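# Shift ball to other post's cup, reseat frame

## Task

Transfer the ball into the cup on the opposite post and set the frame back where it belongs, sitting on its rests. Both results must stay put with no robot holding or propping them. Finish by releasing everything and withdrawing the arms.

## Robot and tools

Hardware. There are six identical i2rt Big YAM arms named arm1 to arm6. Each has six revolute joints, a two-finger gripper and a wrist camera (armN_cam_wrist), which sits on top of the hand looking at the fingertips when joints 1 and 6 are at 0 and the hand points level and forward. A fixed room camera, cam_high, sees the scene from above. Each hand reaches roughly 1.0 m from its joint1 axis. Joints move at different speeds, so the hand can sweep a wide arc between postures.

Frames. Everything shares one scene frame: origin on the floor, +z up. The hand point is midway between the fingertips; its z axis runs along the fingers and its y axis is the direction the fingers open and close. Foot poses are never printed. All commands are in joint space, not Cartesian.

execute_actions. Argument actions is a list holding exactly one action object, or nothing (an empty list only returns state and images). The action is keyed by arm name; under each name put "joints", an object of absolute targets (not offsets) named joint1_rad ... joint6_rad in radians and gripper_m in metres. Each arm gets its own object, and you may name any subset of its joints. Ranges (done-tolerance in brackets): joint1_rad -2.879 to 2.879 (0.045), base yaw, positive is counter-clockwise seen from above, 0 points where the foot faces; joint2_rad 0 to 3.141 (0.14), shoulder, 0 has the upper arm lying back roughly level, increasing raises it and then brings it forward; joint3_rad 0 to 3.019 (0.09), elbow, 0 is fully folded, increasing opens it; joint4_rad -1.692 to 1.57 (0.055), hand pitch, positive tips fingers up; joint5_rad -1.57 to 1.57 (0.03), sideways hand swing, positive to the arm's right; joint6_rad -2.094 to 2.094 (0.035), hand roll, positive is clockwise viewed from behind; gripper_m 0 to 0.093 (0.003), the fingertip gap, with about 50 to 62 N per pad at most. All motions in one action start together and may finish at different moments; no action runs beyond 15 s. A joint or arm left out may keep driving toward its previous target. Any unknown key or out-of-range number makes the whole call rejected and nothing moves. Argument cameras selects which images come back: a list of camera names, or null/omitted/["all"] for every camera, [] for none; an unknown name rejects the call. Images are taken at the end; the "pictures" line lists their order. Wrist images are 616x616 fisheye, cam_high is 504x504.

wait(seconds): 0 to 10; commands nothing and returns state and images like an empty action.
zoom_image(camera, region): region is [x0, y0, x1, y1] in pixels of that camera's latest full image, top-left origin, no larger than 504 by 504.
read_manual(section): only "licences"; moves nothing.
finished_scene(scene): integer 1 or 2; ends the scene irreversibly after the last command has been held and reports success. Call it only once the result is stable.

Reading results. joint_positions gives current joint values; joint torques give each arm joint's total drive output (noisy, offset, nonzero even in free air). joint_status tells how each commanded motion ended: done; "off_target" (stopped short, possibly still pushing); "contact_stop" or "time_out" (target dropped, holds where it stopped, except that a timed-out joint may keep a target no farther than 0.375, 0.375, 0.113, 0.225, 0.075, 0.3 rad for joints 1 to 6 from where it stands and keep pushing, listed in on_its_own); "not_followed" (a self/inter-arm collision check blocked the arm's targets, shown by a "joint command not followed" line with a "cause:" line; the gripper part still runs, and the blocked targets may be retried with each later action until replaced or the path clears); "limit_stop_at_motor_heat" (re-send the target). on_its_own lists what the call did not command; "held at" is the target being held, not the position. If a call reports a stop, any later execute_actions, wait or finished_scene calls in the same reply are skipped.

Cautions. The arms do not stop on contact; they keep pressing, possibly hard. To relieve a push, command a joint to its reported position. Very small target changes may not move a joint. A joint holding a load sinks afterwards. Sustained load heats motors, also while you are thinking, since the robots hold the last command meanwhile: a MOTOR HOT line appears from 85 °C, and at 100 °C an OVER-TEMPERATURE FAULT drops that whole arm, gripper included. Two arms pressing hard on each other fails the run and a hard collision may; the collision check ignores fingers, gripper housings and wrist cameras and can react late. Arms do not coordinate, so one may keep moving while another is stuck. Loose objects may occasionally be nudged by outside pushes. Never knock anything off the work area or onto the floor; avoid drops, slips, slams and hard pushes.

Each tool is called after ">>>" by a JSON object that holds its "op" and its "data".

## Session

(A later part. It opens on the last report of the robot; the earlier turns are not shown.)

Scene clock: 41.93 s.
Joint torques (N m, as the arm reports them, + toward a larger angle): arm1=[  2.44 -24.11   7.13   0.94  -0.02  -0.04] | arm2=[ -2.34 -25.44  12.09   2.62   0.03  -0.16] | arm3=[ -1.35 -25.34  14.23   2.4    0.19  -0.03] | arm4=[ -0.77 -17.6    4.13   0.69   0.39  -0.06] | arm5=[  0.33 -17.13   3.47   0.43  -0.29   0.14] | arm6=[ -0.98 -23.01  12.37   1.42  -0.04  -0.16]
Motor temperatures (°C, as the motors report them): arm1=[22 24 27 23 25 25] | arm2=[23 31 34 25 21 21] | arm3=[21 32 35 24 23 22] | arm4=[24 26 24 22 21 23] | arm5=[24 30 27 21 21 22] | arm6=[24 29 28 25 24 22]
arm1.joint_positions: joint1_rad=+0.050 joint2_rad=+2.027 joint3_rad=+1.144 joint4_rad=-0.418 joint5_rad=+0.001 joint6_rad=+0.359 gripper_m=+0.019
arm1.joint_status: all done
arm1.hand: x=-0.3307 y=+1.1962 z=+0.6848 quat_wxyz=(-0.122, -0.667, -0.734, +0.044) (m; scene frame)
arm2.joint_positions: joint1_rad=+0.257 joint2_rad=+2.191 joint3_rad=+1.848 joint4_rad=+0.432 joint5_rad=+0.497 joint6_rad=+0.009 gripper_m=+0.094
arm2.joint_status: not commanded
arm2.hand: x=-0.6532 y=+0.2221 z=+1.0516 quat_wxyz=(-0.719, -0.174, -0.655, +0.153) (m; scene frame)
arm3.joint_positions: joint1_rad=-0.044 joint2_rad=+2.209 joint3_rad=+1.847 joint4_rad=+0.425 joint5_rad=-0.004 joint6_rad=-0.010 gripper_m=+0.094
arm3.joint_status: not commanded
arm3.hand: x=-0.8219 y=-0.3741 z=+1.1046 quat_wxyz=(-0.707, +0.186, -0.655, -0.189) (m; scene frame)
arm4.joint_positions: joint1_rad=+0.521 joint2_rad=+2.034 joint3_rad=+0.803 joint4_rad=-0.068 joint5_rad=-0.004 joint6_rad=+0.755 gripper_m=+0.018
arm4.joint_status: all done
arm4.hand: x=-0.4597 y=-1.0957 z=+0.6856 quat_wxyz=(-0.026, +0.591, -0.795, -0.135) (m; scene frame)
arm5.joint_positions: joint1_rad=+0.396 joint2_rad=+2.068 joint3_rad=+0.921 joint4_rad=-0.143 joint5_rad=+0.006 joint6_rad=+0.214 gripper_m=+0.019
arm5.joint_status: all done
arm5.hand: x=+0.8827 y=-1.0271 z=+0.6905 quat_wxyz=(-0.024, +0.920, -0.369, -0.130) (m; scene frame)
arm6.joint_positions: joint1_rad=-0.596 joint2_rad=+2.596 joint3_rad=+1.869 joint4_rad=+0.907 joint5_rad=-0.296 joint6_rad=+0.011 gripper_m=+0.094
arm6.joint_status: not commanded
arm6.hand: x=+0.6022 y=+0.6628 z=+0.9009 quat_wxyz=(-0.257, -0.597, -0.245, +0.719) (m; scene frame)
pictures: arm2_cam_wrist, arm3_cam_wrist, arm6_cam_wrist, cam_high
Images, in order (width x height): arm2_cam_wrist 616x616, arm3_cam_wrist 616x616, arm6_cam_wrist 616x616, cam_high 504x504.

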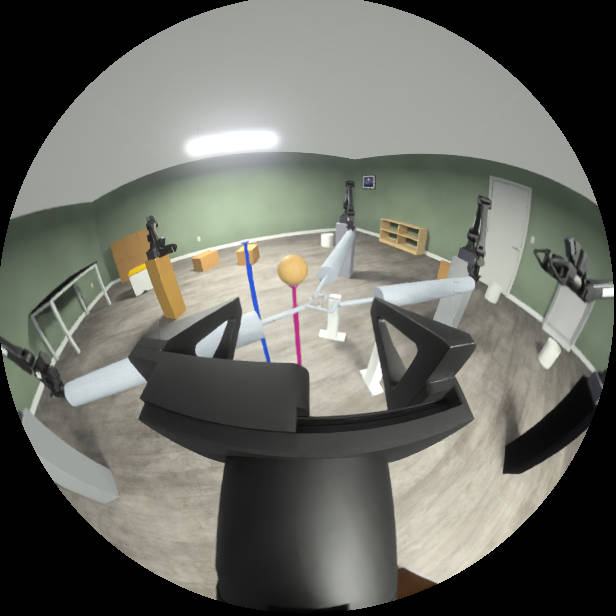

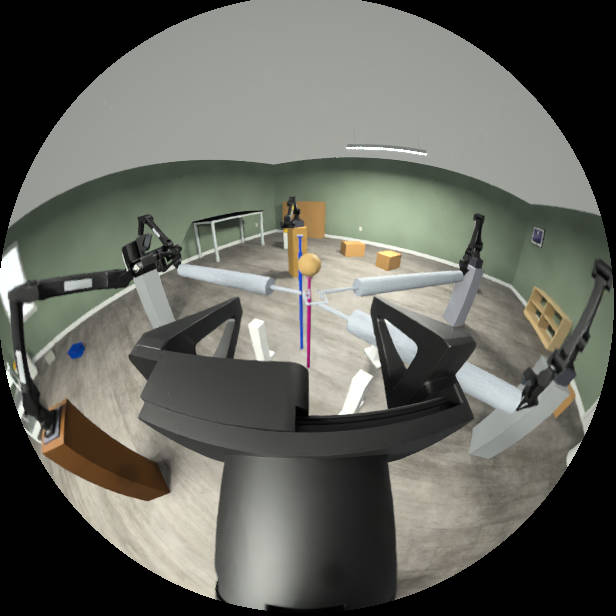

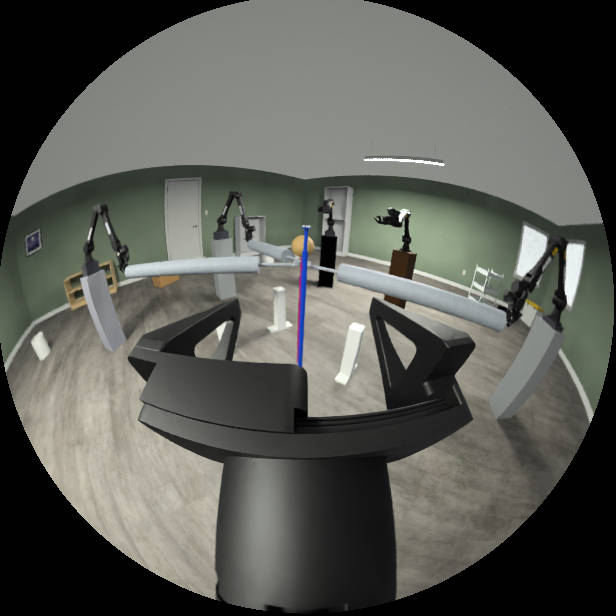

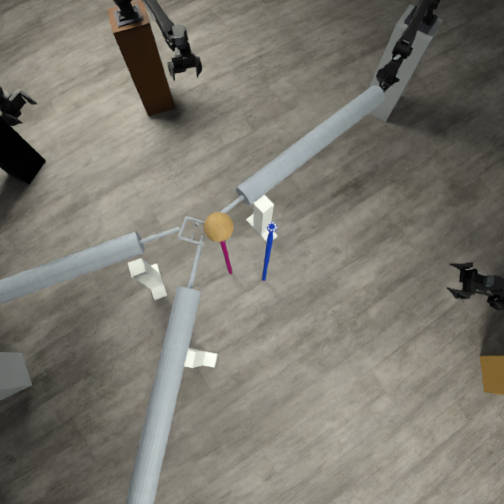

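>>> {"op": "zoom_image", "data": {"camera": "arm6_cam_wrist", "region": [265, 215, 345, 295]}}

>>> {"op": "zoom_image", "data": {"camera": "arm2_cam_wrist", "region": [235, 230, 345, 340]}}

Region (265, 215, 345, 295) of arm6_cam_wrist's 616x616 image, scaled by 6.300, with more detail than that image has.

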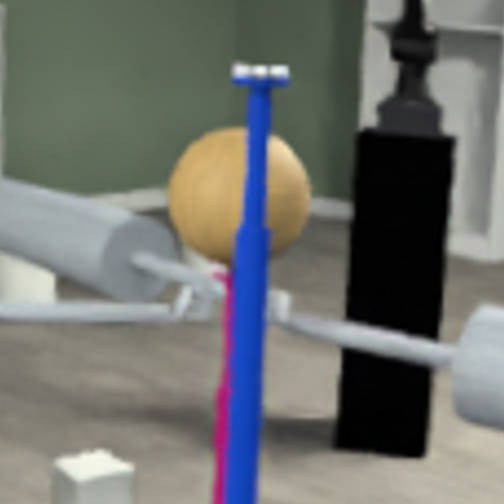

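Region (235, 230, 345, 340) of arm2_cam_wrist's 616x616 image, scaled by 4.582, with more detail than that image has.

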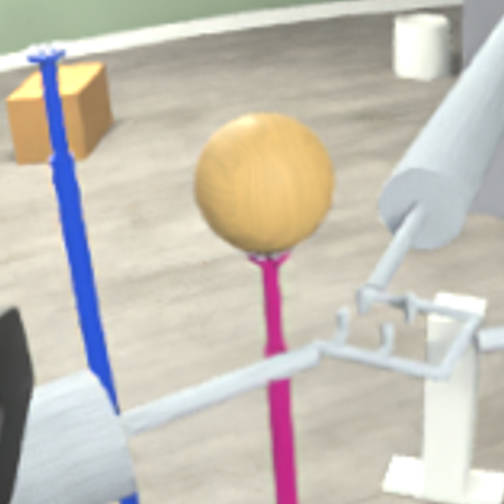

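>>> {"op": "execute_actions", "data": {"actions": [{"arm1":{"joints":{"joint1_rad":0.225,"joint2_rad":1.965,"joint3_rad":1.10,"joint4_rad":-0.38,"joint6_rad":0.535}},"arm4":{"joints":{"joint1_rad":0.325,"joint2_rad":2.05,"joint3_rad":0.915,"joint4_rad":-0.14,"joint6_rad":0.565}},"arm5":{"joints":{"joint1_rad":0.192,"joint2_rad":2.02,"joint3_rad":0.865,"joint4_rad":-0.11,"joint6_rad":0.01}}}], "cameras": ["arm2_cam_wrist","arm6_cam_wrist"]}}

>>> {"op": "zoom_image", "data": {"camera": "arm6_cam_wrist", "region": [265, 215, 345, 295]}}

>>> {"op": "zoom_image", "data": {"camera": "arm2_cam_wrist", "region": [255, 245, 335, 325]}}

Scene clock: 52.33 s.
Joint torques (N m, as the arm reports them, + toward a larger angle): arm1=[  1.53 -24.84   5.81   1.31  -0.47  -0.14] | arm2=[ -2.74 -25.28  11.94   2.52   0.04  -0.21] | arm3=[ -1.33 -25.32  14.22   2.39   0.19  -0.03] | arm4=[  0.05 -18.13   5.02   0.48   0.28   0.09] | arm5=[  1.12 -16.32   2.42   0.93   0.36   0.04] | arm6=[ -0.15 -22.91  12.39   1.54  -0.02  -0.15]
Motor temperatures (°C, as the motors report them): arm1=[22 25 28 23 25 25] | arm2=[23 32 34 25 21 21] | arm3=[21 32 36 25 23 22] | arm4=[24 26 24 22 21 23] | arm5=[24 30 27 21 21 22] | arm6=[24 30 28 25 24 22]
arm1.joint_positions: joint1_rad=+0.229 joint2_rad=+2.016 joint3_rad=+1.092 joint4_rad=-0.383 joint5_rad=+0.013 joint6_rad=+0.530 gripper_m=+0.019
arm1.joint_status: all done
arm1.hand: x=-0.2571 y=+1.2604 z=+0.6781 quat_wxyz=(-0.125, -0.665, -0.736, +0.026) (m; scene frame)
arm2.joint_positions: joint1_rad=+0.257 joint2_rad=+2.191 joint3_rad=+1.848 joint4_rad=+0.432 joint5_rad=+0.497 joint6_rad=+0.009 gripper_m=+0.094
arm2.joint_status: not commanded
arm2.hand: x=-0.6532 y=+0.2221 z=+1.0516 quat_wxyz=(-0.719, -0.174, -0.655, +0.153) (m; scene frame)
arm3.joint_positions: joint1_rad=-0.044 joint2_rad=+2.209 joint3_rad=+1.847 joint4_rad=+0.425 joint5_rad=-0.004 joint6_rad=-0.010 gripper_m=+0.094
arm3.joint_status: not commanded
arm3.hand: x=-0.8219 y=-0.3741 z=+1.1046 quat_wxyz=(-0.707, +0.186, -0.655, -0.189) (m; scene frame)
arm4.joint_positions: joint1_rad=+0.316 joint2_rad=+2.073 joint3_rad=+0.905 joint4_rad=-0.127 joint5_rad=-0.002 joint6_rad=+0.555 gripper_m=+0.018
arm4.joint_status: all done
arm4.hand: x=-0.3830 y=-1.0296 z=+0.6862 quat_wxyz=(-0.054, +0.589, -0.796, -0.129) (m; scene frame)
arm5.joint_positions: joint1_rad=+0.186 joint2_rad=+2.051 joint3_rad=+0.869 joint4_rad=-0.118 joint5_rad=-0.008 joint6_rad=+0.005 gripper_m=+0.019
arm5.joint_status: all done
arm5.hand: x=+0.9572 y=-0.9611 z=+0.6892 quat_wxyz=(-0.044, +0.921, -0.368, -0.119) (m; scene frame)
arm6.joint_positions: joint1_rad=-0.596 joint2_rad=+2.596 joint3_rad=+1.869 joint4_rad=+0.907 joint5_rad=-0.296 joint6_rad=+0.011 gripper_m=+0.094
arm6.joint_status: not commanded
arm6.hand: x=+0.6022 y=+0.6628 z=+0.9009 quat_wxyz=(-0.257, -0.597, -0.245, +0.719) (m; scene frame)
pictures: arm2_cam_wrist, arm6_cam_wrist
Images, in order (width x height): arm2_cam_wrist 616x616, arm6_cam_wrist 616x616.

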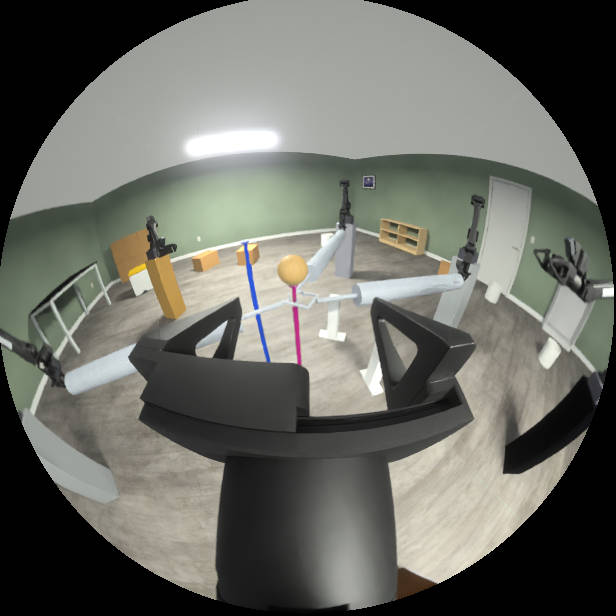

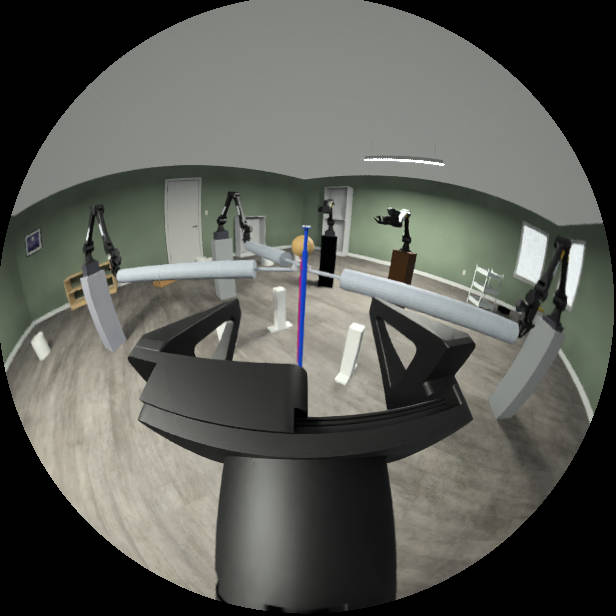

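Region (265, 215, 345, 295) of arm6_cam_wrist's 616x616 image, scaled by 6.300, with more detail than that image has.

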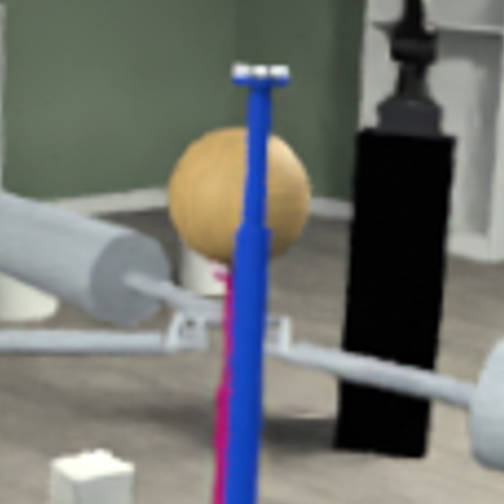

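Region (255, 245, 335, 325) of arm2_cam_wrist's 616x616 image, scaled by 6.300, with more detail than that image has.

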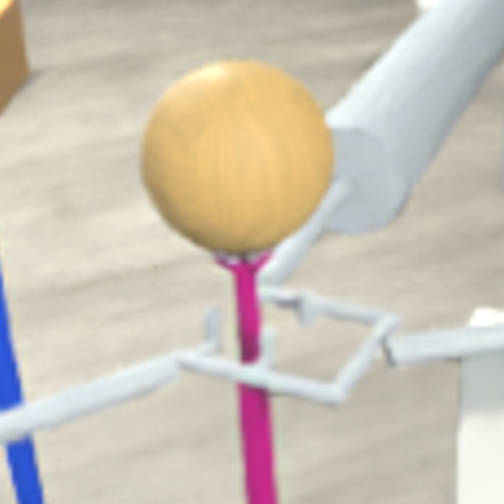

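>>> {"op": "execute_actions", "data": {"actions": [{"arm1":{"joints":{"joint1_rad":0.255,"joint2_rad":1.89,"joint3_rad":1.10,"joint4_rad":-0.46,"joint6_rad":0.56}},"arm4":{"joints":{"joint1_rad":0.30,"joint2_rad":1.975,"joint3_rad":0.935,"joint4_rad":-0.23,"joint6_rad":0.54}},"arm5":{"joints":{"joint1_rad":0.158,"joint2_rad":1.935,"joint3_rad":0.855,"joint4_rad":-0.195,"joint6_rad":-0.02}}}], "cameras": ["arm2_cam_wrist","arm6_cam_wrist"]}}

>>> {"op": "zoom_image", "data": {"camera": "arm6_cam_wrist", "region": [265, 215, 345, 295]}}

>>> {"op": "zoom_image", "data": {"camera": "arm2_cam_wrist", "region": [255, 245, 335, 325]}}

Scene clock: 60.17 s.
Joint torques (N m, as the arm reports them, + toward a larger angle): arm1=[  3.11 -23.39   6.94   0.79  -0.5    0.09] | arm2=[ -2.24 -25.38  11.99   2.68   0.05  -0.19] | arm3=[ -1.32 -25.34  14.23   2.4    0.19  -0.03] | arm4=[ -0.61 -18.47   6.77   0.07   0.24   0.  ] | arm5=[ -0.85 -15.09   3.28   0.2    0.42  -0.14] | arm6=[  0.04 -22.85  12.28   1.34   0.02  -0.11]
Motor temperatures (°C, as the motors report them): arm1=[22 25 28 23 25 25] | arm2=[23 32 35 25 21 21] | arm3=[21 32 36 25 23 22] | arm4=[24 26 24 22 21 23] | arm5=[24 30 27 21 21 22] | arm6=[24 30 29 25 24 22]
arm1.joint_positions: joint1_rad=+0.239 joint2_rad=+1.934 joint3_rad=+1.085 joint4_rad=-0.450 joint5_rad=+0.014 joint6_rad=+0.539 gripper_m=+0.019
arm1.joint_status: all done
arm1.hand: x=-0.2545 y=+1.2649 z=+0.7141 quat_wxyz=(-0.129, -0.664, -0.736, +0.027) (m; scene frame)
arm2.joint_positions: joint1_rad=+0.257 joint2_rad=+2.191 joint3_rad=+1.848 joint4_rad=+0.432 joint5_rad=+0.497 joint6_rad=+0.009 gripper_m=+0.094
arm2.joint_status: not commanded
arm2.hand: x=-0.6532 y=+0.2221 z=+1.0516 quat_wxyz=(-0.719, -0.174, -0.655, +0.153) (m; scene frame)
arm3.joint_positions: joint1_rad=-0.044 joint2_rad=+2.209 joint3_rad=+1.847 joint4_rad=+0.425 joint5_rad=-0.004 joint6_rad=-0.010 gripper_m=+0.094
arm3.joint_status: not commanded
arm3.hand: x=-0.8219 y=-0.3741 z=+1.1046 quat_wxyz=(-0.707, +0.186, -0.655, -0.189) (m; scene frame)
arm4.joint_positions: joint1_rad=+0.302 joint2_rad=+2.002 joint3_rad=+0.908 joint4_rad=-0.208 joint5_rad=-0.001 joint6_rad=+0.538 gripper_m=+0.018
arm4.joint_status: all done
arm4.hand: x=-0.3769 y=-1.0257 z=+0.7142 quat_wxyz=(-0.055, +0.590, -0.796, -0.125) (m; scene frame)
arm5.joint_positions: joint1_rad=+0.166 joint2_rad=+1.959 joint3_rad=+0.857 joint4_rad=-0.186 joint5_rad=-0.008 joint6_rad=-0.015 gripper_m=+0.019
arm5.joint_status: all done
arm5.hand: x=+0.9621 y=-0.9535 z=+0.7229 quat_wxyz=(-0.048, +0.921, -0.367, -0.124) (m; scene frame)
arm6.joint_positions: joint1_rad=-0.596 joint2_rad=+2.596 joint3_rad=+1.869 joint4_rad=+0.907 joint5_rad=-0.296 joint6_rad=+0.011 gripper_m=+0.094
arm6.joint_status: not commanded
arm6.hand: x=+0.6022 y=+0.6628 z=+0.9009 quat_wxyz=(-0.257, -0.597, -0.245, +0.719) (m; scene frame)
pictures: arm2_cam_wrist, arm6_cam_wrist
Images, in order (width x height): arm2_cam_wrist 616x616, arm6_cam_wrist 616x616.

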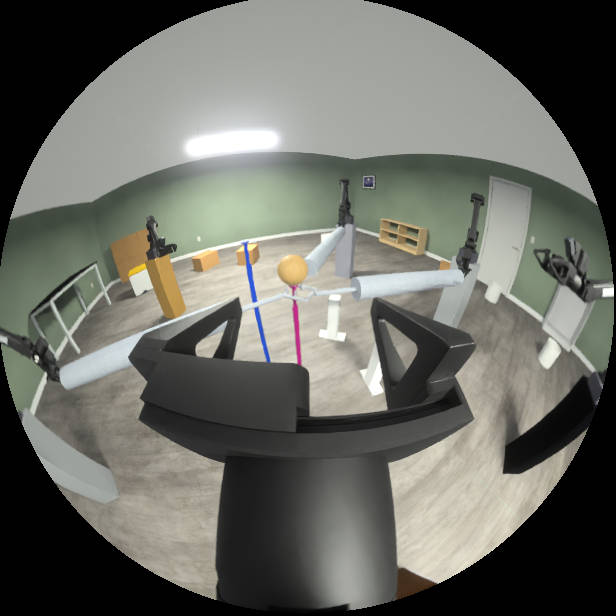

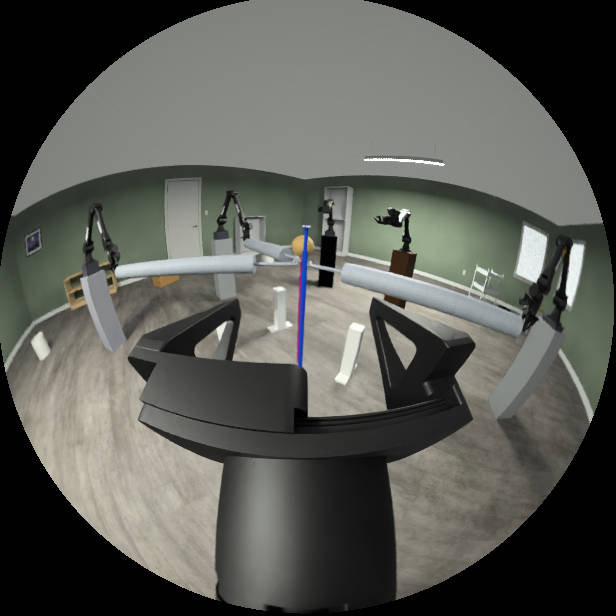

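Region (265, 215, 345, 295) of arm6_cam_wrist's 616x616 image, scaled by 6.300, with more detail than that image has.

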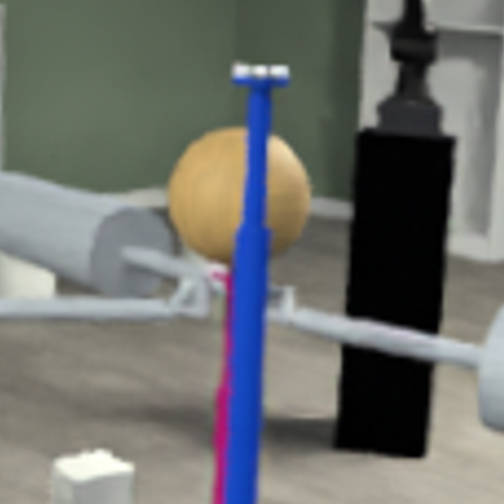

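Region (255, 245, 335, 325) of arm2_cam_wrist's 616x616 image, scaled by 6.300, with more detail than that image has.

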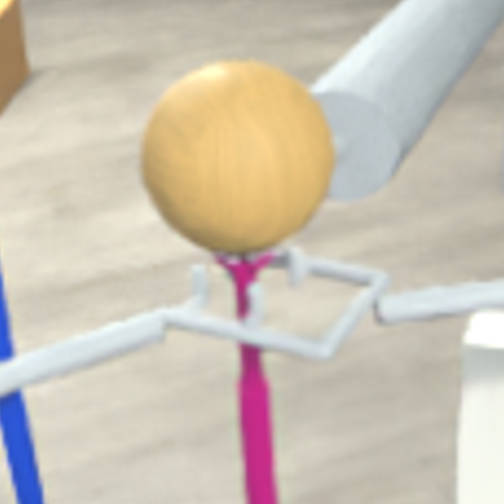

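>>> {"op": "execute_actions", "data": {"actions": [{"arm1":{"joints":{"joint2_rad":1.78,"joint3_rad":1.14,"joint4_rad":-0.605}},"arm4":{"joints":{"joint2_rad":1.825,"joint3_rad":0.95,"joint4_rad":-0.38}},"arm5":{"joints":{"joint2_rad":1.785,"joint3_rad":0.865,"joint4_rad":-0.355}}}], "cameras": ["arm2_cam_wrist"]}}

>>> {"op": "execute_actions", "data": {"actions": [{"arm1":{"joints":{"joint2_rad":1.63,"joint3_rad":1.25,"joint4_rad":-0.855}},"arm4":{"joints":{"joint2_rad":1.625,"joint3_rad":1.02,"joint4_rad":-0.65}},"arm5":{"joints":{"joint2_rad":1.565,"joint3_rad":0.94,"joint4_rad":-0.64}}}], "cameras": ["arm2_cam_wrist"]}}

>>> {"op": "execute_actions", "data": {"actions": [{"arm1":{"joints":{"joint2_rad":1.55,"joint3_rad":1.43,"joint4_rad":-1.11}},"arm4":{"joints":{"joint2_rad":1.49,"joint3_rad":1.16,"joint4_rad":-0.92}},"arm5":{"joints":{"joint2_rad":1.42,"joint3_rad":1.08,"joint4_rad":-0.92}}}], "cameras": ["arm2_cam_wrist","arm6_cam_wrist"]}}

>>> {"op": "zoom_image", "data": {"camera": "arm6_cam_wrist", "region": [255, 170, 355, 270]}}

Scene clock: 69.60 s.
Joint torques (N m, as the arm reports them, + toward a larger angle): arm1=[  3.16 -22.39   9.07   0.03  -0.65   0.12] | arm2=[ -2.17 -25.53  11.98   2.53   0.08  -0.2 ] | arm3=[ -1.36 -25.33  14.23   2.41   0.19  -0.03] | arm4=[ -0.46 -17.99   8.34   0.27   0.24   0.03] | arm5=[ -0.3  -14.24   5.18  -0.29   0.16   0.  ] | arm6=[ -1.16 -22.55  12.41   1.44   0.01  -0.17]
Motor temperatures (°C, as the motors report them): arm1=[22 25 28 23 25 25] | arm2=[23 32 35 25 21 21] | arm3=[21 33 37 25 23 22] | arm4=[24 27 25 22 21 23] | arm5=[24 30 27 21 22 22] | arm6=[24 30 29 25 24 22]
arm1.joint_positions: joint1_rad=+0.239 joint2_rad=+1.822 joint3_rad=+1.100 joint4_rad=-0.579 joint5_rad=+0.016 joint6_rad=+0.539 gripper_m=+0.019
arm1.joint_status: all done
arm1.hand: x=-0.2577 y=+1.2674 z=+0.7684 quat_wxyz=(-0.128, -0.664, -0.736, +0.028) (m; scene frame)
arm2.joint_positions: joint1_rad=+0.257 joint2_rad=+2.191 joint3_rad=+1.848 joint4_rad=+0.432 joint5_rad=+0.497 joint6_rad=+0.009 gripper_m=+0.094
arm2.joint_status: not commanded
arm2.hand: x=-0.6532 y=+0.2221 z=+1.0516 quat_wxyz=(-0.719, -0.174, -0.655, +0.153) (m; scene frame)
arm3.joint_positions: joint1_rad=-0.044 joint2_rad=+2.209 joint3_rad=+1.847 joint4_rad=+0.425 joint5_rad=-0.004 joint6_rad=-0.010 gripper_m=+0.094
arm3.joint_status: not commanded
arm3.hand: x=-0.8219 y=-0.3741 z=+1.1046 quat_wxyz=(-0.707, +0.186, -0.655, -0.189) (m; scene frame)
arm4.joint_positions: joint1_rad=+0.300 joint2_rad=+1.855 joint3_rad=+0.917 joint4_rad=-0.363 joint5_rad=-0.001 joint6_rad=+0.536 gripper_m=+0.018
arm4.joint_status: all done
arm4.hand: x=-0.3770 y=-1.0241 z=+0.7744 quat_wxyz=(-0.056, +0.591, -0.795, -0.125) (m; scene frame)
arm5.joint_positions: joint1_rad=+0.162 joint2_rad=+1.797 joint3_rad=+0.857 joint4_rad=-0.330 joint5_rad=-0.003 joint6_rad=-0.022 gripper_m=+0.019
arm5.joint_status: all done
arm5.hand: x=+0.9620 y=-0.9495 z=+0.7853 quat_wxyz=(-0.055, +0.920, -0.366, -0.131) (m; scene frame)
arm6.joint_positions: joint1_rad=-0.596 joint2_rad=+2.596 joint3_rad=+1.869 joint4_rad=+0.907 joint5_rad=-0.296 joint6_rad=+0.011 gripper_m=+0.094
arm6.joint_status: not commanded
arm6.hand: x=+0.6022 y=+0.6628 z=+0.9009 quat_wxyz=(-0.257, -0.597, -0.245, +0.719) (m; scene frame)
pictures: arm2_cam_wrist
Images, in order (width x height): arm2_cam_wrist 616x616.

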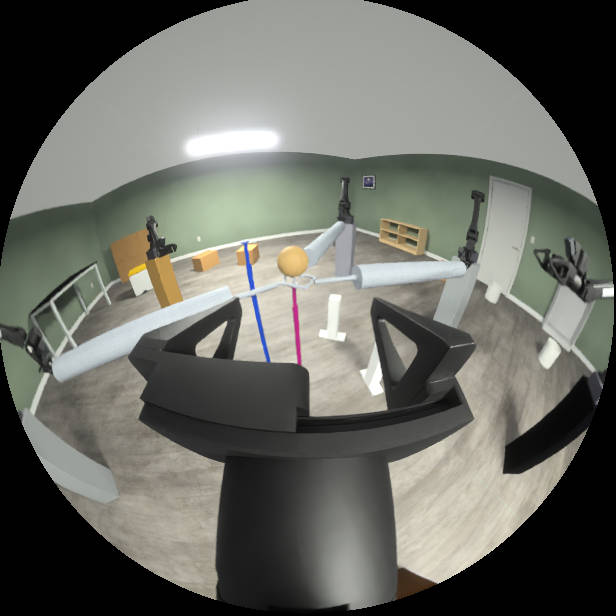

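Scene clock: 70.77 s.
Joint torques (N m, as the arm reports them, + toward a larger angle): arm1=[  3.47 -22.35  10.93  -0.36  -0.67   0.08] | arm2=[ -2.36 -24.97  11.89   2.69   0.07  -0.18] | arm3=[ -1.36 -25.36  14.22   2.41   0.19  -0.03] | arm4=[ -0.23 -16.19  11.41  -0.06   0.17   0.06] | arm5=[ -0.78 -12.27   8.02  -0.81   0.08   0.03] | arm6=[ -0.87 -22.72  12.44   1.58   0.02  -0.1 ]
Motor temperatures (°C, as the motors report them): arm1=[22 25 29 23 26 25] | arm2=[23 32 35 25 21 21] | arm3=[21 33 37 25 23 22] | arm4=[24 27 25 22 21 23] | arm5=[24 30 28 21 22 22] | arm6=[24 31 29 25 24 22]
arm1.joint_positions: joint1_rad=+0.239 joint2_rad=+1.677 joint3_rad=+1.205 joint4_rad=-0.822 joint5_rad=+0.018 joint6_rad=+0.539 gripper_m=+0.019
arm1.joint_status: all done
arm1.hand: x=-0.2565 y=+1.2636 z=+0.8670 quat_wxyz=(-0.131, -0.664, -0.735, +0.029) (m; scene frame)
arm2.joint_positions: joint1_rad=+0.257 joint2_rad=+2.191 joint3_rad=+1.848 joint4_rad=+0.432 joint5_rad=+0.497 joint6_rad=+0.009 gripper_m=+0.094
arm2.joint_status: not commanded
arm2.hand: x=-0.6532 y=+0.2221 z=+1.0516 quat_wxyz=(-0.719, -0.174, -0.655, +0.153) (m; scene frame)
arm3.joint_positions: joint1_rad=-0.044 joint2_rad=+2.209 joint3_rad=+1.847 joint4_rad=+0.425 joint5_rad=-0.004 joint6_rad=-0.010 gripper_m=+0.094
arm3.joint_status: not commanded
arm3.hand: x=-0.8219 y=-0.3741 z=+1.1046 quat_wxyz=(-0.707, +0.186, -0.655, -0.189) (m; scene frame)
arm4.joint_positions: joint1_rad=+0.297 joint2_rad=+1.649 joint3_rad=+0.965 joint4_rad=-0.625 joint5_rad=+0.001 joint6_rad=+0.532 gripper_m=+0.018
arm4.joint_status: all done
arm4.hand: x=-0.3745 y=-1.0297 z=+0.8683 quat_wxyz=(-0.055, +0.591, -0.796, -0.121) (m; scene frame)
arm5.joint_positions: joint1_rad=+0.162 joint2_rad=+1.572 joint3_rad=+0.913 joint4_rad=-0.604 joint5_rad=-0.002 joint6_rad=-0.024 gripper_m=+0.019
arm5.joint_status: all done
arm5.hand: x=+0.9639 y=-0.9514 z=+0.8856 quat_wxyz=(-0.057, +0.920, -0.365, -0.134) (m; scene frame)
arm6.joint_positions: joint1_rad=-0.596 joint2_rad=+2.596 joint3_rad=+1.869 joint4_rad=+0.907 joint5_rad=-0.296 joint6_rad=+0.011 gripper_m=+0.094
arm6.joint_status: not commanded
arm6.hand: x=+0.6022 y=+0.6628 z=+0.9009 quat_wxyz=(-0.257, -0.597, -0.245, +0.719) (m; scene frame)
pictures: arm2_cam_wrist
Images, in order (width x height): arm2_cam_wrist 616x616.

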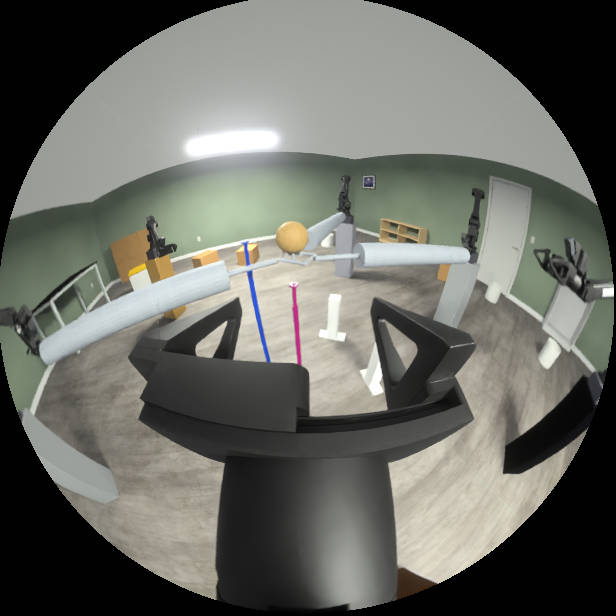

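Scene clock: 71.90 s.
Joint torques (N m, as the arm reports them, + toward a larger angle): arm1=[  3.28 -23.59  12.13  -0.77  -0.42   0.05] | arm2=[ -2.41 -25.37  11.94   2.65   0.04  -0.15] | arm3=[ -1.31 -25.38  14.22   2.4    0.19  -0.03] | arm4=[ -0.06 -15.94  13.92  -0.1    0.11   0.1 ] | arm5=[  0.04 -12.4    9.7   -0.99   0.14   0.  ] | arm6=[ -0.72 -22.18  12.26   1.44   0.01  -0.09]
Motor temperatures (°C, as the motors report them): arm1=[22 25 29 23 26 25] | arm2=[23 32 35 25 21 21] | arm3=[21 33 37 25 23 22] | arm4=[24 27 25 22 21 23] | arm5=[24 30 28 21 21 22] | arm6=[24 31 29 25 24 22]
arm1.joint_positions: joint1_rad=+0.240 joint2_rad=+1.606 joint3_rad=+1.371 joint4_rad=-1.070 joint5_rad=+0.011 joint6_rad=+0.540 gripper_m=+0.019
arm1.joint_status: all done
arm1.hand: x=-0.2544 y=+1.2615 z=+0.9578 quat_wxyz=(-0.126, -0.664, -0.736, +0.024) (m; scene frame)
arm2.joint_positions: joint1_rad=+0.257 joint2_rad=+2.191 joint3_rad=+1.848 joint4_rad=+0.432 joint5_rad=+0.497 joint6_rad=+0.009 gripper_m=+0.094
arm2.joint_status: not commanded
arm2.hand: x=-0.6532 y=+0.2221 z=+1.0516 quat_wxyz=(-0.719, -0.174, -0.655, +0.153) (m; scene frame)
arm3.joint_positions: joint1_rad=-0.044 joint2_rad=+2.209 joint3_rad=+1.847 joint4_rad=+0.425 joint5_rad=-0.004 joint6_rad=-0.010 gripper_m=+0.094
arm3.joint_status: not commanded
arm3.hand: x=-0.8219 y=-0.3741 z=+1.1046 quat_wxyz=(-0.707, +0.186, -0.655, -0.189) (m; scene frame)
arm4.joint_positions: joint1_rad=+0.295 joint2_rad=+1.516 joint3_rad=+1.087 joint4_rad=-0.895 joint5_rad=+0.002 joint6_rad=+0.529 gripper_m=+0.018
arm4.joint_status: all done
arm4.hand: x=-0.3733 y=-1.0327 z=+0.9595 quat_wxyz=(-0.053, +0.592, -0.796, -0.114) (m; scene frame)
arm5.joint_positions: joint1_rad=+0.162 joint2_rad=+1.435 joint3_rad=+1.043 joint4_rad=-0.879 joint5_rad=-0.003 joint6_rad=-0.024 gripper_m=+0.019
arm5.joint_status: all done
arm5.hand: x=+0.9651 y=-0.9527 z=+0.9787 quat_wxyz=(-0.055, +0.920, -0.365, -0.130) (m; scene frame)
arm6.joint_positions: joint1_rad=-0.596 joint2_rad=+2.596 joint3_rad=+1.869 joint4_rad=+0.907 joint5_rad=-0.296 joint6_rad=+0.011 gripper_m=+0.094
arm6.joint_status: not commanded
arm6.hand: x=+0.6022 y=+0.6628 z=+0.9009 quat_wxyz=(-0.257, -0.597, -0.245, +0.719) (m; scene frame)
pictures: arm2_cam_wrist, arm6_cam_wrist
Images, in order (width x height): arm2_cam_wrist 616x616, arm6_cam_wrist 616x616.

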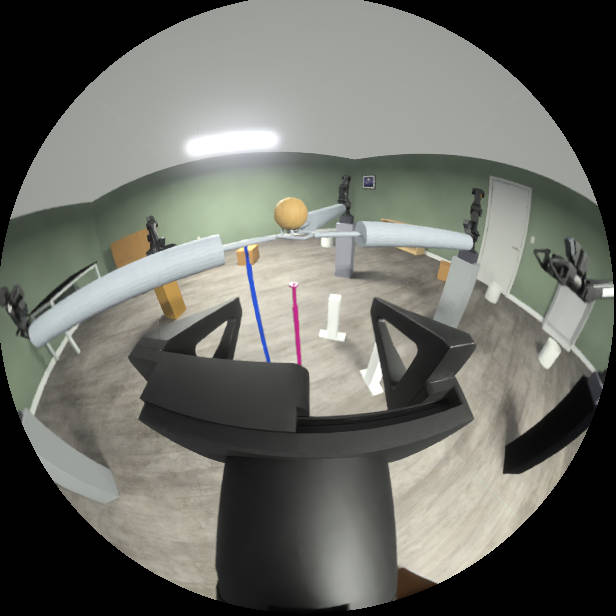

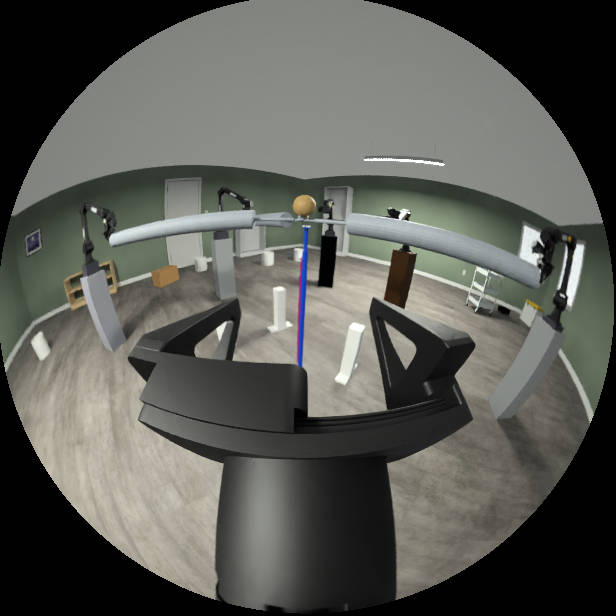

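Region (255, 170, 355, 270) of arm6_cam_wrist's 616x616 image, scaled by 5.040, with more detail than that image has.

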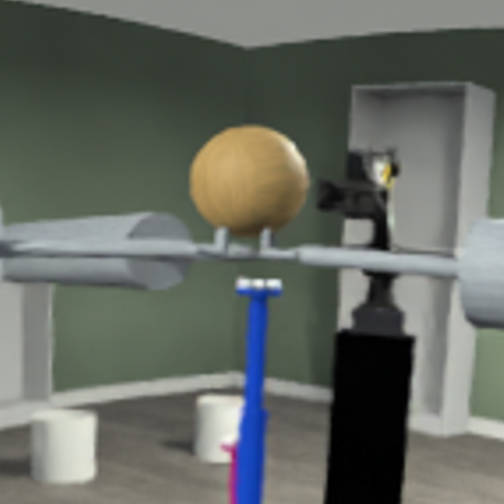

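>>> {"op": "execute_actions", "data": {"actions": [{"arm1":{"joints":{"joint1_rad":0.45,"joint2_rad":1.535,"joint3_rad":1.40,"joint4_rad":-1.07,"joint6_rad":0.75}},"arm4":{"joints":{"joint1_rad":0.145,"joint2_rad":1.655,"joint3_rad":1.36,"joint4_rad":-0.92,"joint6_rad":0.375}},"arm5":{"joints":{"joint1_rad":-0.065,"joint2_rad":1.47,"joint3_rad":1.10,"joint4_rad":-0.885,"joint6_rad":-0.25}}}], "cameras": []}}

>>> {"op": "execute_actions", "data": {"actions": [{"arm1":{"joints":{"joint1_rad":0.645,"joint2_rad":1.58,"joint3_rad":1.455,"joint4_rad":-1.08,"joint6_rad":0.945}},"arm4":{"joints":{"joint1_rad":0.02,"joint2_rad":1.84,"joint3_rad":1.62,"joint4_rad":-0.995,"joint6_rad":0.245}},"arm5":{"joints":{"joint1_rad":-0.27,"joint2_rad":1.56,"joint3_rad":1.205,"joint4_rad":-0.90,"joint6_rad":-0.46}}}], "cameras": ["arm2_cam_wrist","arm6_cam_wrist"]}}

>>> {"op": "zoom_image", "data": {"camera": "arm6_cam_wrist", "region": [255, 170, 355, 270]}}

>>> {"op": "zoom_image", "data": {"camera": "arm2_cam_wrist", "region": [205, 190, 295, 280]}}

Scene clock: 86.27 s.
Joint torques (N m, as the arm reports them, + toward a larger angle): arm1=[  1.87 -24.92  10.56   0.87  -0.64  -0.06] | arm2=[ -2.01 -25.17  11.91   2.66   0.04  -0.17] | arm3=[ -1.28 -25.34  14.22   2.39   0.19  -0.03] | arm4=[  0.63 -21.75  14.54   0.63   0.16   0.13] | arm5=[  0.4  -12.34   9.5   -0.09   0.56  -0.03] | arm6=[ -0.86 -22.63  12.38   1.57   0.    -0.19]
Motor temperatures (°C, as the motors report them): arm1=[22 25 32 23 26 25] | arm2=[23 33 36 25 21 21] | arm3=[21 33 37 25 23 22] | arm4=[24 27 30 22 21 23] | arm5=[24 30 31 21 21 22] | arm6=[24 31 29 25 24 22]
arm1.joint_positions: joint1_rad=+0.451 joint2_rad=+1.606 joint3_rad=+1.365 joint4_rad=-1.065 joint5_rad=+0.016 joint6_rad=+0.743 gripper_m=+0.019
arm1.joint_status: all done
arm1.hand: x=-0.1723 y=+1.3385 z=+0.9567 quat_wxyz=(-0.129, -0.662, -0.738, +0.000) (m; scene frame)
arm2.joint_positions: joint1_rad=+0.257 joint2_rad=+2.191 joint3_rad=+1.848 joint4_rad=+0.432 joint5_rad=+0.497 joint6_rad=+0.009 gripper_m=+0.094
arm2.joint_status: not commanded
arm2.hand: x=-0.6532 y=+0.2221 z=+1.0516 quat_wxyz=(-0.719, -0.174, -0.655, +0.153) (m; scene frame)
arm3.joint_positions: joint1_rad=-0.044 joint2_rad=+2.209 joint3_rad=+1.847 joint4_rad=+0.425 joint5_rad=-0.004 joint6_rad=-0.010 gripper_m=+0.094
arm3.joint_status: not commanded
arm3.hand: x=-0.8219 y=-0.3741 z=+1.1046 quat_wxyz=(-0.707, +0.186, -0.655, -0.189) (m; scene frame)
arm4.joint_positions: joint1_rad=+0.127 joint2_rad=+1.711 joint3_rad=+1.277 joint4_rad=-0.914 joint5_rad=+0.000 joint6_rad=+0.360 gripper_m=+0.018
arm4.joint_status: all done
arm4.hand: x=-0.2989 y=-0.9540 z=+0.9406 quat_wxyz=(-0.064, +0.593, -0.797, -0.094) (m; scene frame)
arm5.joint_positions: joint1_rad=-0.063 joint2_rad=+1.485 joint3_rad=+1.064 joint4_rad=-0.866 joint5_rad=-0.012 joint6_rad=-0.249 gripper_m=+0.019
arm5.joint_status: all done
arm5.hand: x=+1.0387 y=-0.8791 z=+0.9667 quat_wxyz=(-0.076, +0.921, -0.365, -0.110) (m; scene frame)
arm6.joint_positions: joint1_rad=-0.596 joint2_rad=+2.596 joint3_rad=+1.869 joint4_rad=+0.907 joint5_rad=-0.296 joint6_rad=+0.011 gripper_m=+0.094
arm6.joint_status: not commanded
arm6.hand: x=+0.6022 y=+0.6628 z=+0.9009 quat_wxyz=(-0.257, -0.597, -0.245, +0.719) (m; scene frame)
pictures: none
No camera images: the call's "cameras" was empty. Leave "cameras" out to get every camera's image.

Scene clock: 88.43 s.
Joint torques (N m, as the arm reports them, + toward a larger angle): arm1=[  3.13 -23.97  12.7    0.51  -0.89   0.08] | arm2=[ -2.47 -25.59  11.81   2.71   0.05  -0.18] | arm3=[ -1.32 -25.39  14.22   2.39   0.19  -0.03] | arm4=[  0.67 -25.07  16.01   0.38   0.16   0.13] | arm5=[ -0.4  -15.5    9.56  -0.13   0.62  -0.1 ] | arm6=[ -0.74 -22.89  12.16   1.43   0.03  -0.11]
Motor temperatures (°C, as the motors report them): arm1=[22 25 32 23 26 25] | arm2=[23 33 36 25 21 21] | arm3=[21 33 37 25 23 22] | arm4=[24 27 30 22 21 23] | arm5=[24 30 31 21 22 22] | arm6=[24 31 29 25 24 22]
arm1.joint_positions: joint1_rad=+0.629 joint2_rad=+1.638 joint3_rad=+1.388 joint4_rad=-1.067 joint5_rad=+0.024 joint6_rad=+0.925 gripper_m=+0.019
arm1.joint_status: all done
arm1.hand: x=-0.1091 y=+1.4106 z=+0.9510 quat_wxyz=(-0.123, -0.664, -0.738, -0.019) (m; scene frame)
arm2.joint_positions: joint1_rad=+0.257 joint2_rad=+2.191 joint3_rad=+1.848 joint4_rad=+0.432 joint5_rad=+0.497 joint6_rad=+0.009 gripper_m=+0.094
arm2.joint_status: not commanded
arm2.hand: x=-0.6532 y=+0.2221 z=+1.0516 quat_wxyz=(-0.719, -0.174, -0.655, +0.153) (m; scene frame)
arm3.joint_positions: joint1_rad=-0.044 joint2_rad=+2.209 joint3_rad=+1.847 joint4_rad=+0.425 joint5_rad=-0.004 joint6_rad=-0.010 gripper_m=+0.094
arm3.joint_status: not commanded
arm3.hand: x=-0.8219 y=-0.3741 z=+1.1046 quat_wxyz=(-0.707, +0.186, -0.655, -0.189) (m; scene frame)
arm4.joint_positions: joint1_rad=+0.002 joint2_rad=+1.897 joint3_rad=+1.519 joint4_rad=-0.984 joint5_rad=+0.000 joint6_rad=+0.230 gripper_m=+0.018
arm4.joint_status: joint3_rad time_out (moved +0.242 of +0.343); the others done
arm4.on_its_own: joint3_rad reads +1.519 and still pushes toward +1.620 since a time_out
arm4.hand: x=-0.2270 y=-0.8832 z=+0.9322 quat_wxyz=(-0.071, +0.595, -0.796, -0.081) (m; scene frame)
arm5.joint_positions: joint1_rad=-0.262 joint2_rad=+1.586 joint3_rad=+1.170 joint4_rad=-0.881 joint5_rad=-0.014 joint6_rad=-0.456 gripper_m=+0.019
arm5.joint_status: all done
arm5.hand: x=+1.1095 y=-0.8022 z=+0.9621 quat_wxyz=(-0.094, +0.924, -0.361, -0.089) (m; scene frame)
arm6.joint_positions: joint1_rad=-0.596 joint2_rad=+2.596 joint3_rad=+1.869 joint4_rad=+0.907 joint5_rad=-0.296 joint6_rad=+0.011 gripper_m=+0.094
arm6.joint_status: not commanded
arm6.hand: x=+0.6022 y=+0.6628 z=+0.9009 quat_wxyz=(-0.257, -0.597, -0.245, +0.719) (m; scene frame)
pictures: arm2_cam_wrist, arm6_cam_wrist
Images, in order (width x height): arm2_cam_wrist 616x616, arm6_cam_wrist 616x616.

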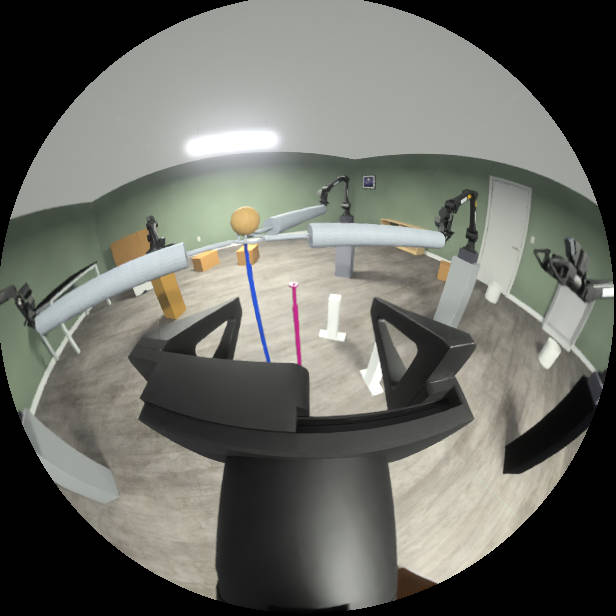

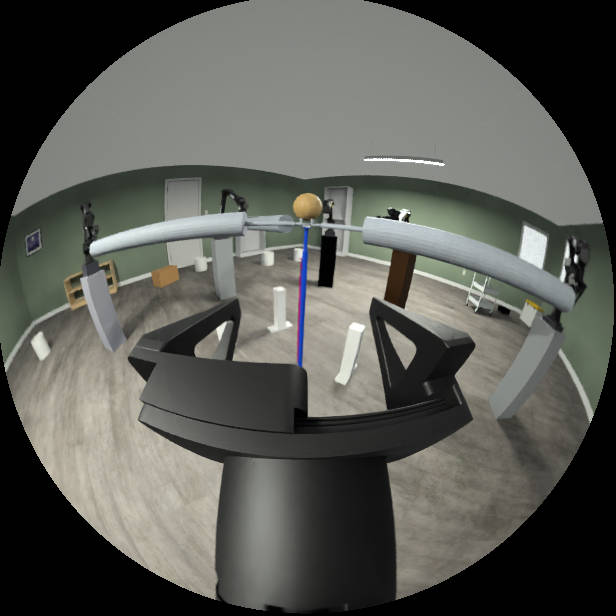

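Region (255, 170, 355, 270) of arm6_cam_wrist's 616x616 image, scaled by 5.040, with more detail than that image has.

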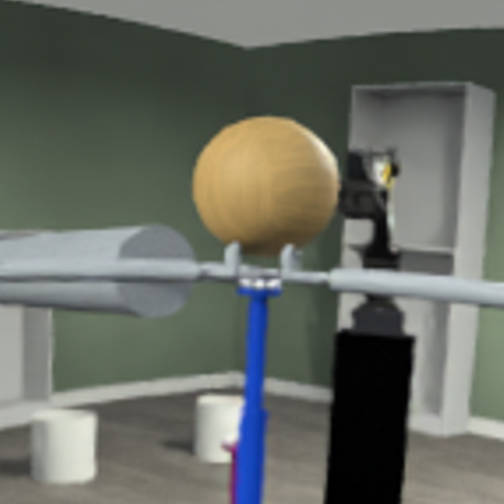

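Region (205, 190, 295, 280) of arm2_cam_wrist's 616x616 image, scaled by 5.600, with more detail than that image has.

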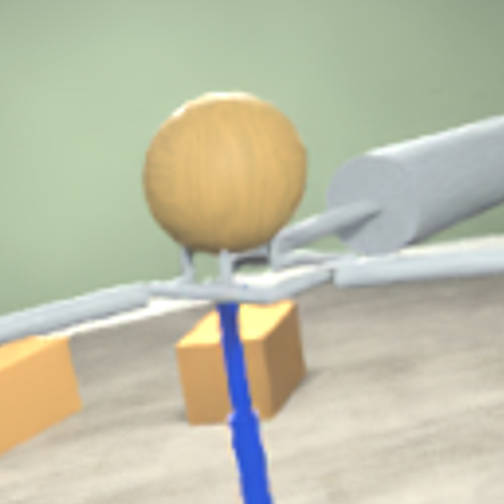

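>>> {"op": "execute_actions", "data": {"actions": [{"arm1":{"joints":{"joint1_rad":0.67,"joint2_rad":1.60,"joint3_rad":1.465,"joint4_rad":-1.045,"joint6_rad":0.95}},"arm4":{"joints":{"joint1_rad":0.015,"joint2_rad":1.82,"joint3_rad":1.605,"joint4_rad":-0.95,"joint6_rad":0.235}},"arm5":{"joints":{"joint1_rad":-0.29,"joint2_rad":1.56,"joint3_rad":1.16,"joint4_rad":-0.855,"joint6_rad":-0.475}}}], "cameras": ["arm2_cam_wrist","arm6_cam_wrist"]}}

>>> {"op": "zoom_image", "data": {"camera": "arm6_cam_wrist", "region": [255, 170, 355, 270]}}

>>> {"op": "zoom_image", "data": {"camera": "arm2_cam_wrist", "region": [205, 190, 295, 280]}}

Scene clock: 95.17 s.
Joint torques (N m, as the arm reports them, + toward a larger angle): arm1=[  5.42 -24.47  13.35   1.97  -0.91   0.06] | arm2=[ -2.15 -25.46  11.81   2.63   0.03  -0.16] | arm3=[ -1.32 -25.31  14.22   2.39   0.19  -0.03] | arm4=[  0.22 -27.05  14.97   1.96   0.16   0.04] | arm5=[ -2.46 -15.16   6.84   1.01   0.67  -0.18] | arm6=[  0.03 -22.51  12.37   1.37  -0.02  -0.15]
Motor temperatures (°C, as the motors report them): arm1=[22 25 33 23 26 25] | arm2=[23 33 36 25 21 21] | arm3=[21 34 38 25 23 22] | arm4=[24 28 32 22 21 23] | arm5=[24 30 31 21 22 22] | arm6=[24 31 29 25 24 22]
arm1.joint_positions: joint1_rad=+0.636 joint2_rad=+1.652 joint3_rad=+1.388 joint4_rad=-1.062 joint5_rad=+0.024 joint6_rad=+0.930 gripper_m=+0.019
arm1.joint_status: all done
arm1.hand: x=-0.1056 y=+1.4128 z=+0.9443 quat_wxyz=(-0.120, -0.664, -0.738, -0.019) (m; scene frame)
arm2.joint_positions: joint1_rad=+0.257 joint2_rad=+2.191 joint3_rad=+1.848 joint4_rad=+0.432 joint5_rad=+0.497 joint6_rad=+0.009 gripper_m=+0.094
arm2.joint_status: not commanded
arm2.hand: x=-0.6532 y=+0.2221 z=+1.0516 quat_wxyz=(-0.719, -0.174, -0.655, +0.153) (m; scene frame)
arm3.joint_positions: joint1_rad=-0.044 joint2_rad=+2.209 joint3_rad=+1.847 joint4_rad=+0.425 joint5_rad=-0.004 joint6_rad=-0.010 gripper_m=+0.094
arm3.joint_status: not commanded
arm3.hand: x=-0.8219 y=-0.3741 z=+1.1046 quat_wxyz=(-0.707, +0.186, -0.655, -0.189) (m; scene frame)
arm4.joint_positions: joint1_rad=+0.002 joint2_rad=+1.897 joint3_rad=+1.519 joint4_rad=-0.975 joint5_rad=+0.000 joint6_rad=+0.230 gripper_m=+0.018
arm4.joint_status: all done
arm4.hand: x=-0.2269 y=-0.8809 z=+0.9327 quat_wxyz=(-0.074, +0.595, -0.796, -0.084) (m; scene frame)
arm5.joint_positions: joint1_rad=-0.264 joint2_rad=+1.586 joint3_rad=+1.162 joint4_rad=-0.866 joint5_rad=-0.015 joint6_rad=-0.456 gripper_m=+0.019
arm5.joint_status: all done
arm5.hand: x=+1.1101 y=-0.8017 z=+0.9597 quat_wxyz=(-0.096, +0.923, -0.361, -0.092) (m; scene frame)
arm6.joint_positions: joint1_rad=-0.596 joint2_rad=+2.596 joint3_rad=+1.869 joint4_rad=+0.907 joint5_rad=-0.296 joint6_rad=+0.011 gripper_m=+0.094
arm6.joint_status: not commanded
arm6.hand: x=+0.6022 y=+0.6628 z=+0.9009 quat_wxyz=(-0.257, -0.597, -0.245, +0.719) (m; scene frame)
pictures: arm2_cam_wrist, arm6_cam_wrist
Images, in order (width x height): arm2_cam_wrist 616x616, arm6_cam_wrist 616x616.

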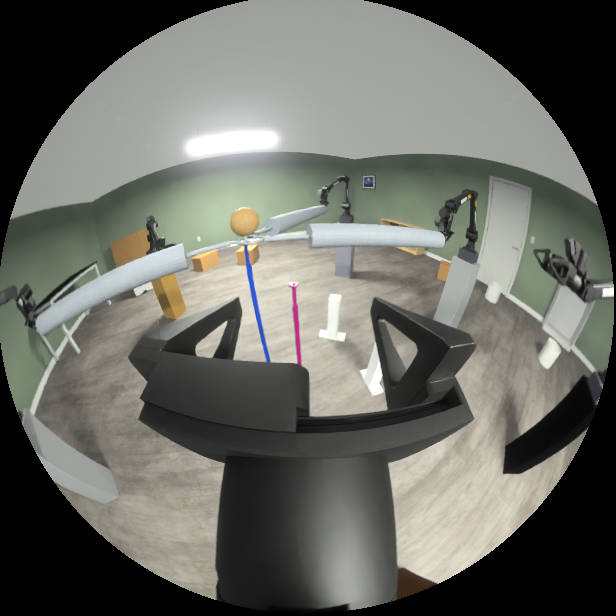

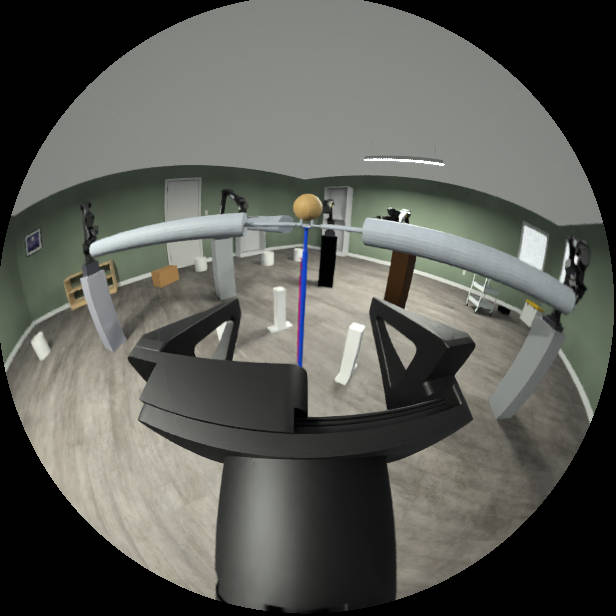

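Region (255, 170, 355, 270) of arm6_cam_wrist's 616x616 image, scaled by 5.040, with more detail than that image has.

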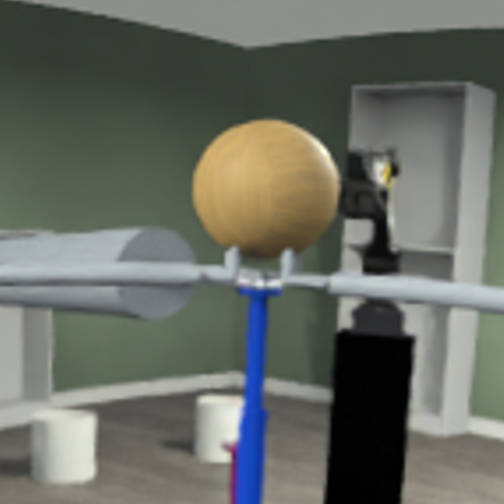

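Region (205, 190, 295, 280) of arm2_cam_wrist's 616x616 image, scaled by 5.600, with more detail than that image has.

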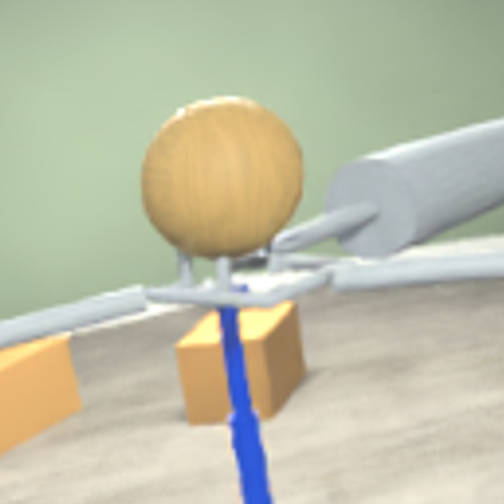

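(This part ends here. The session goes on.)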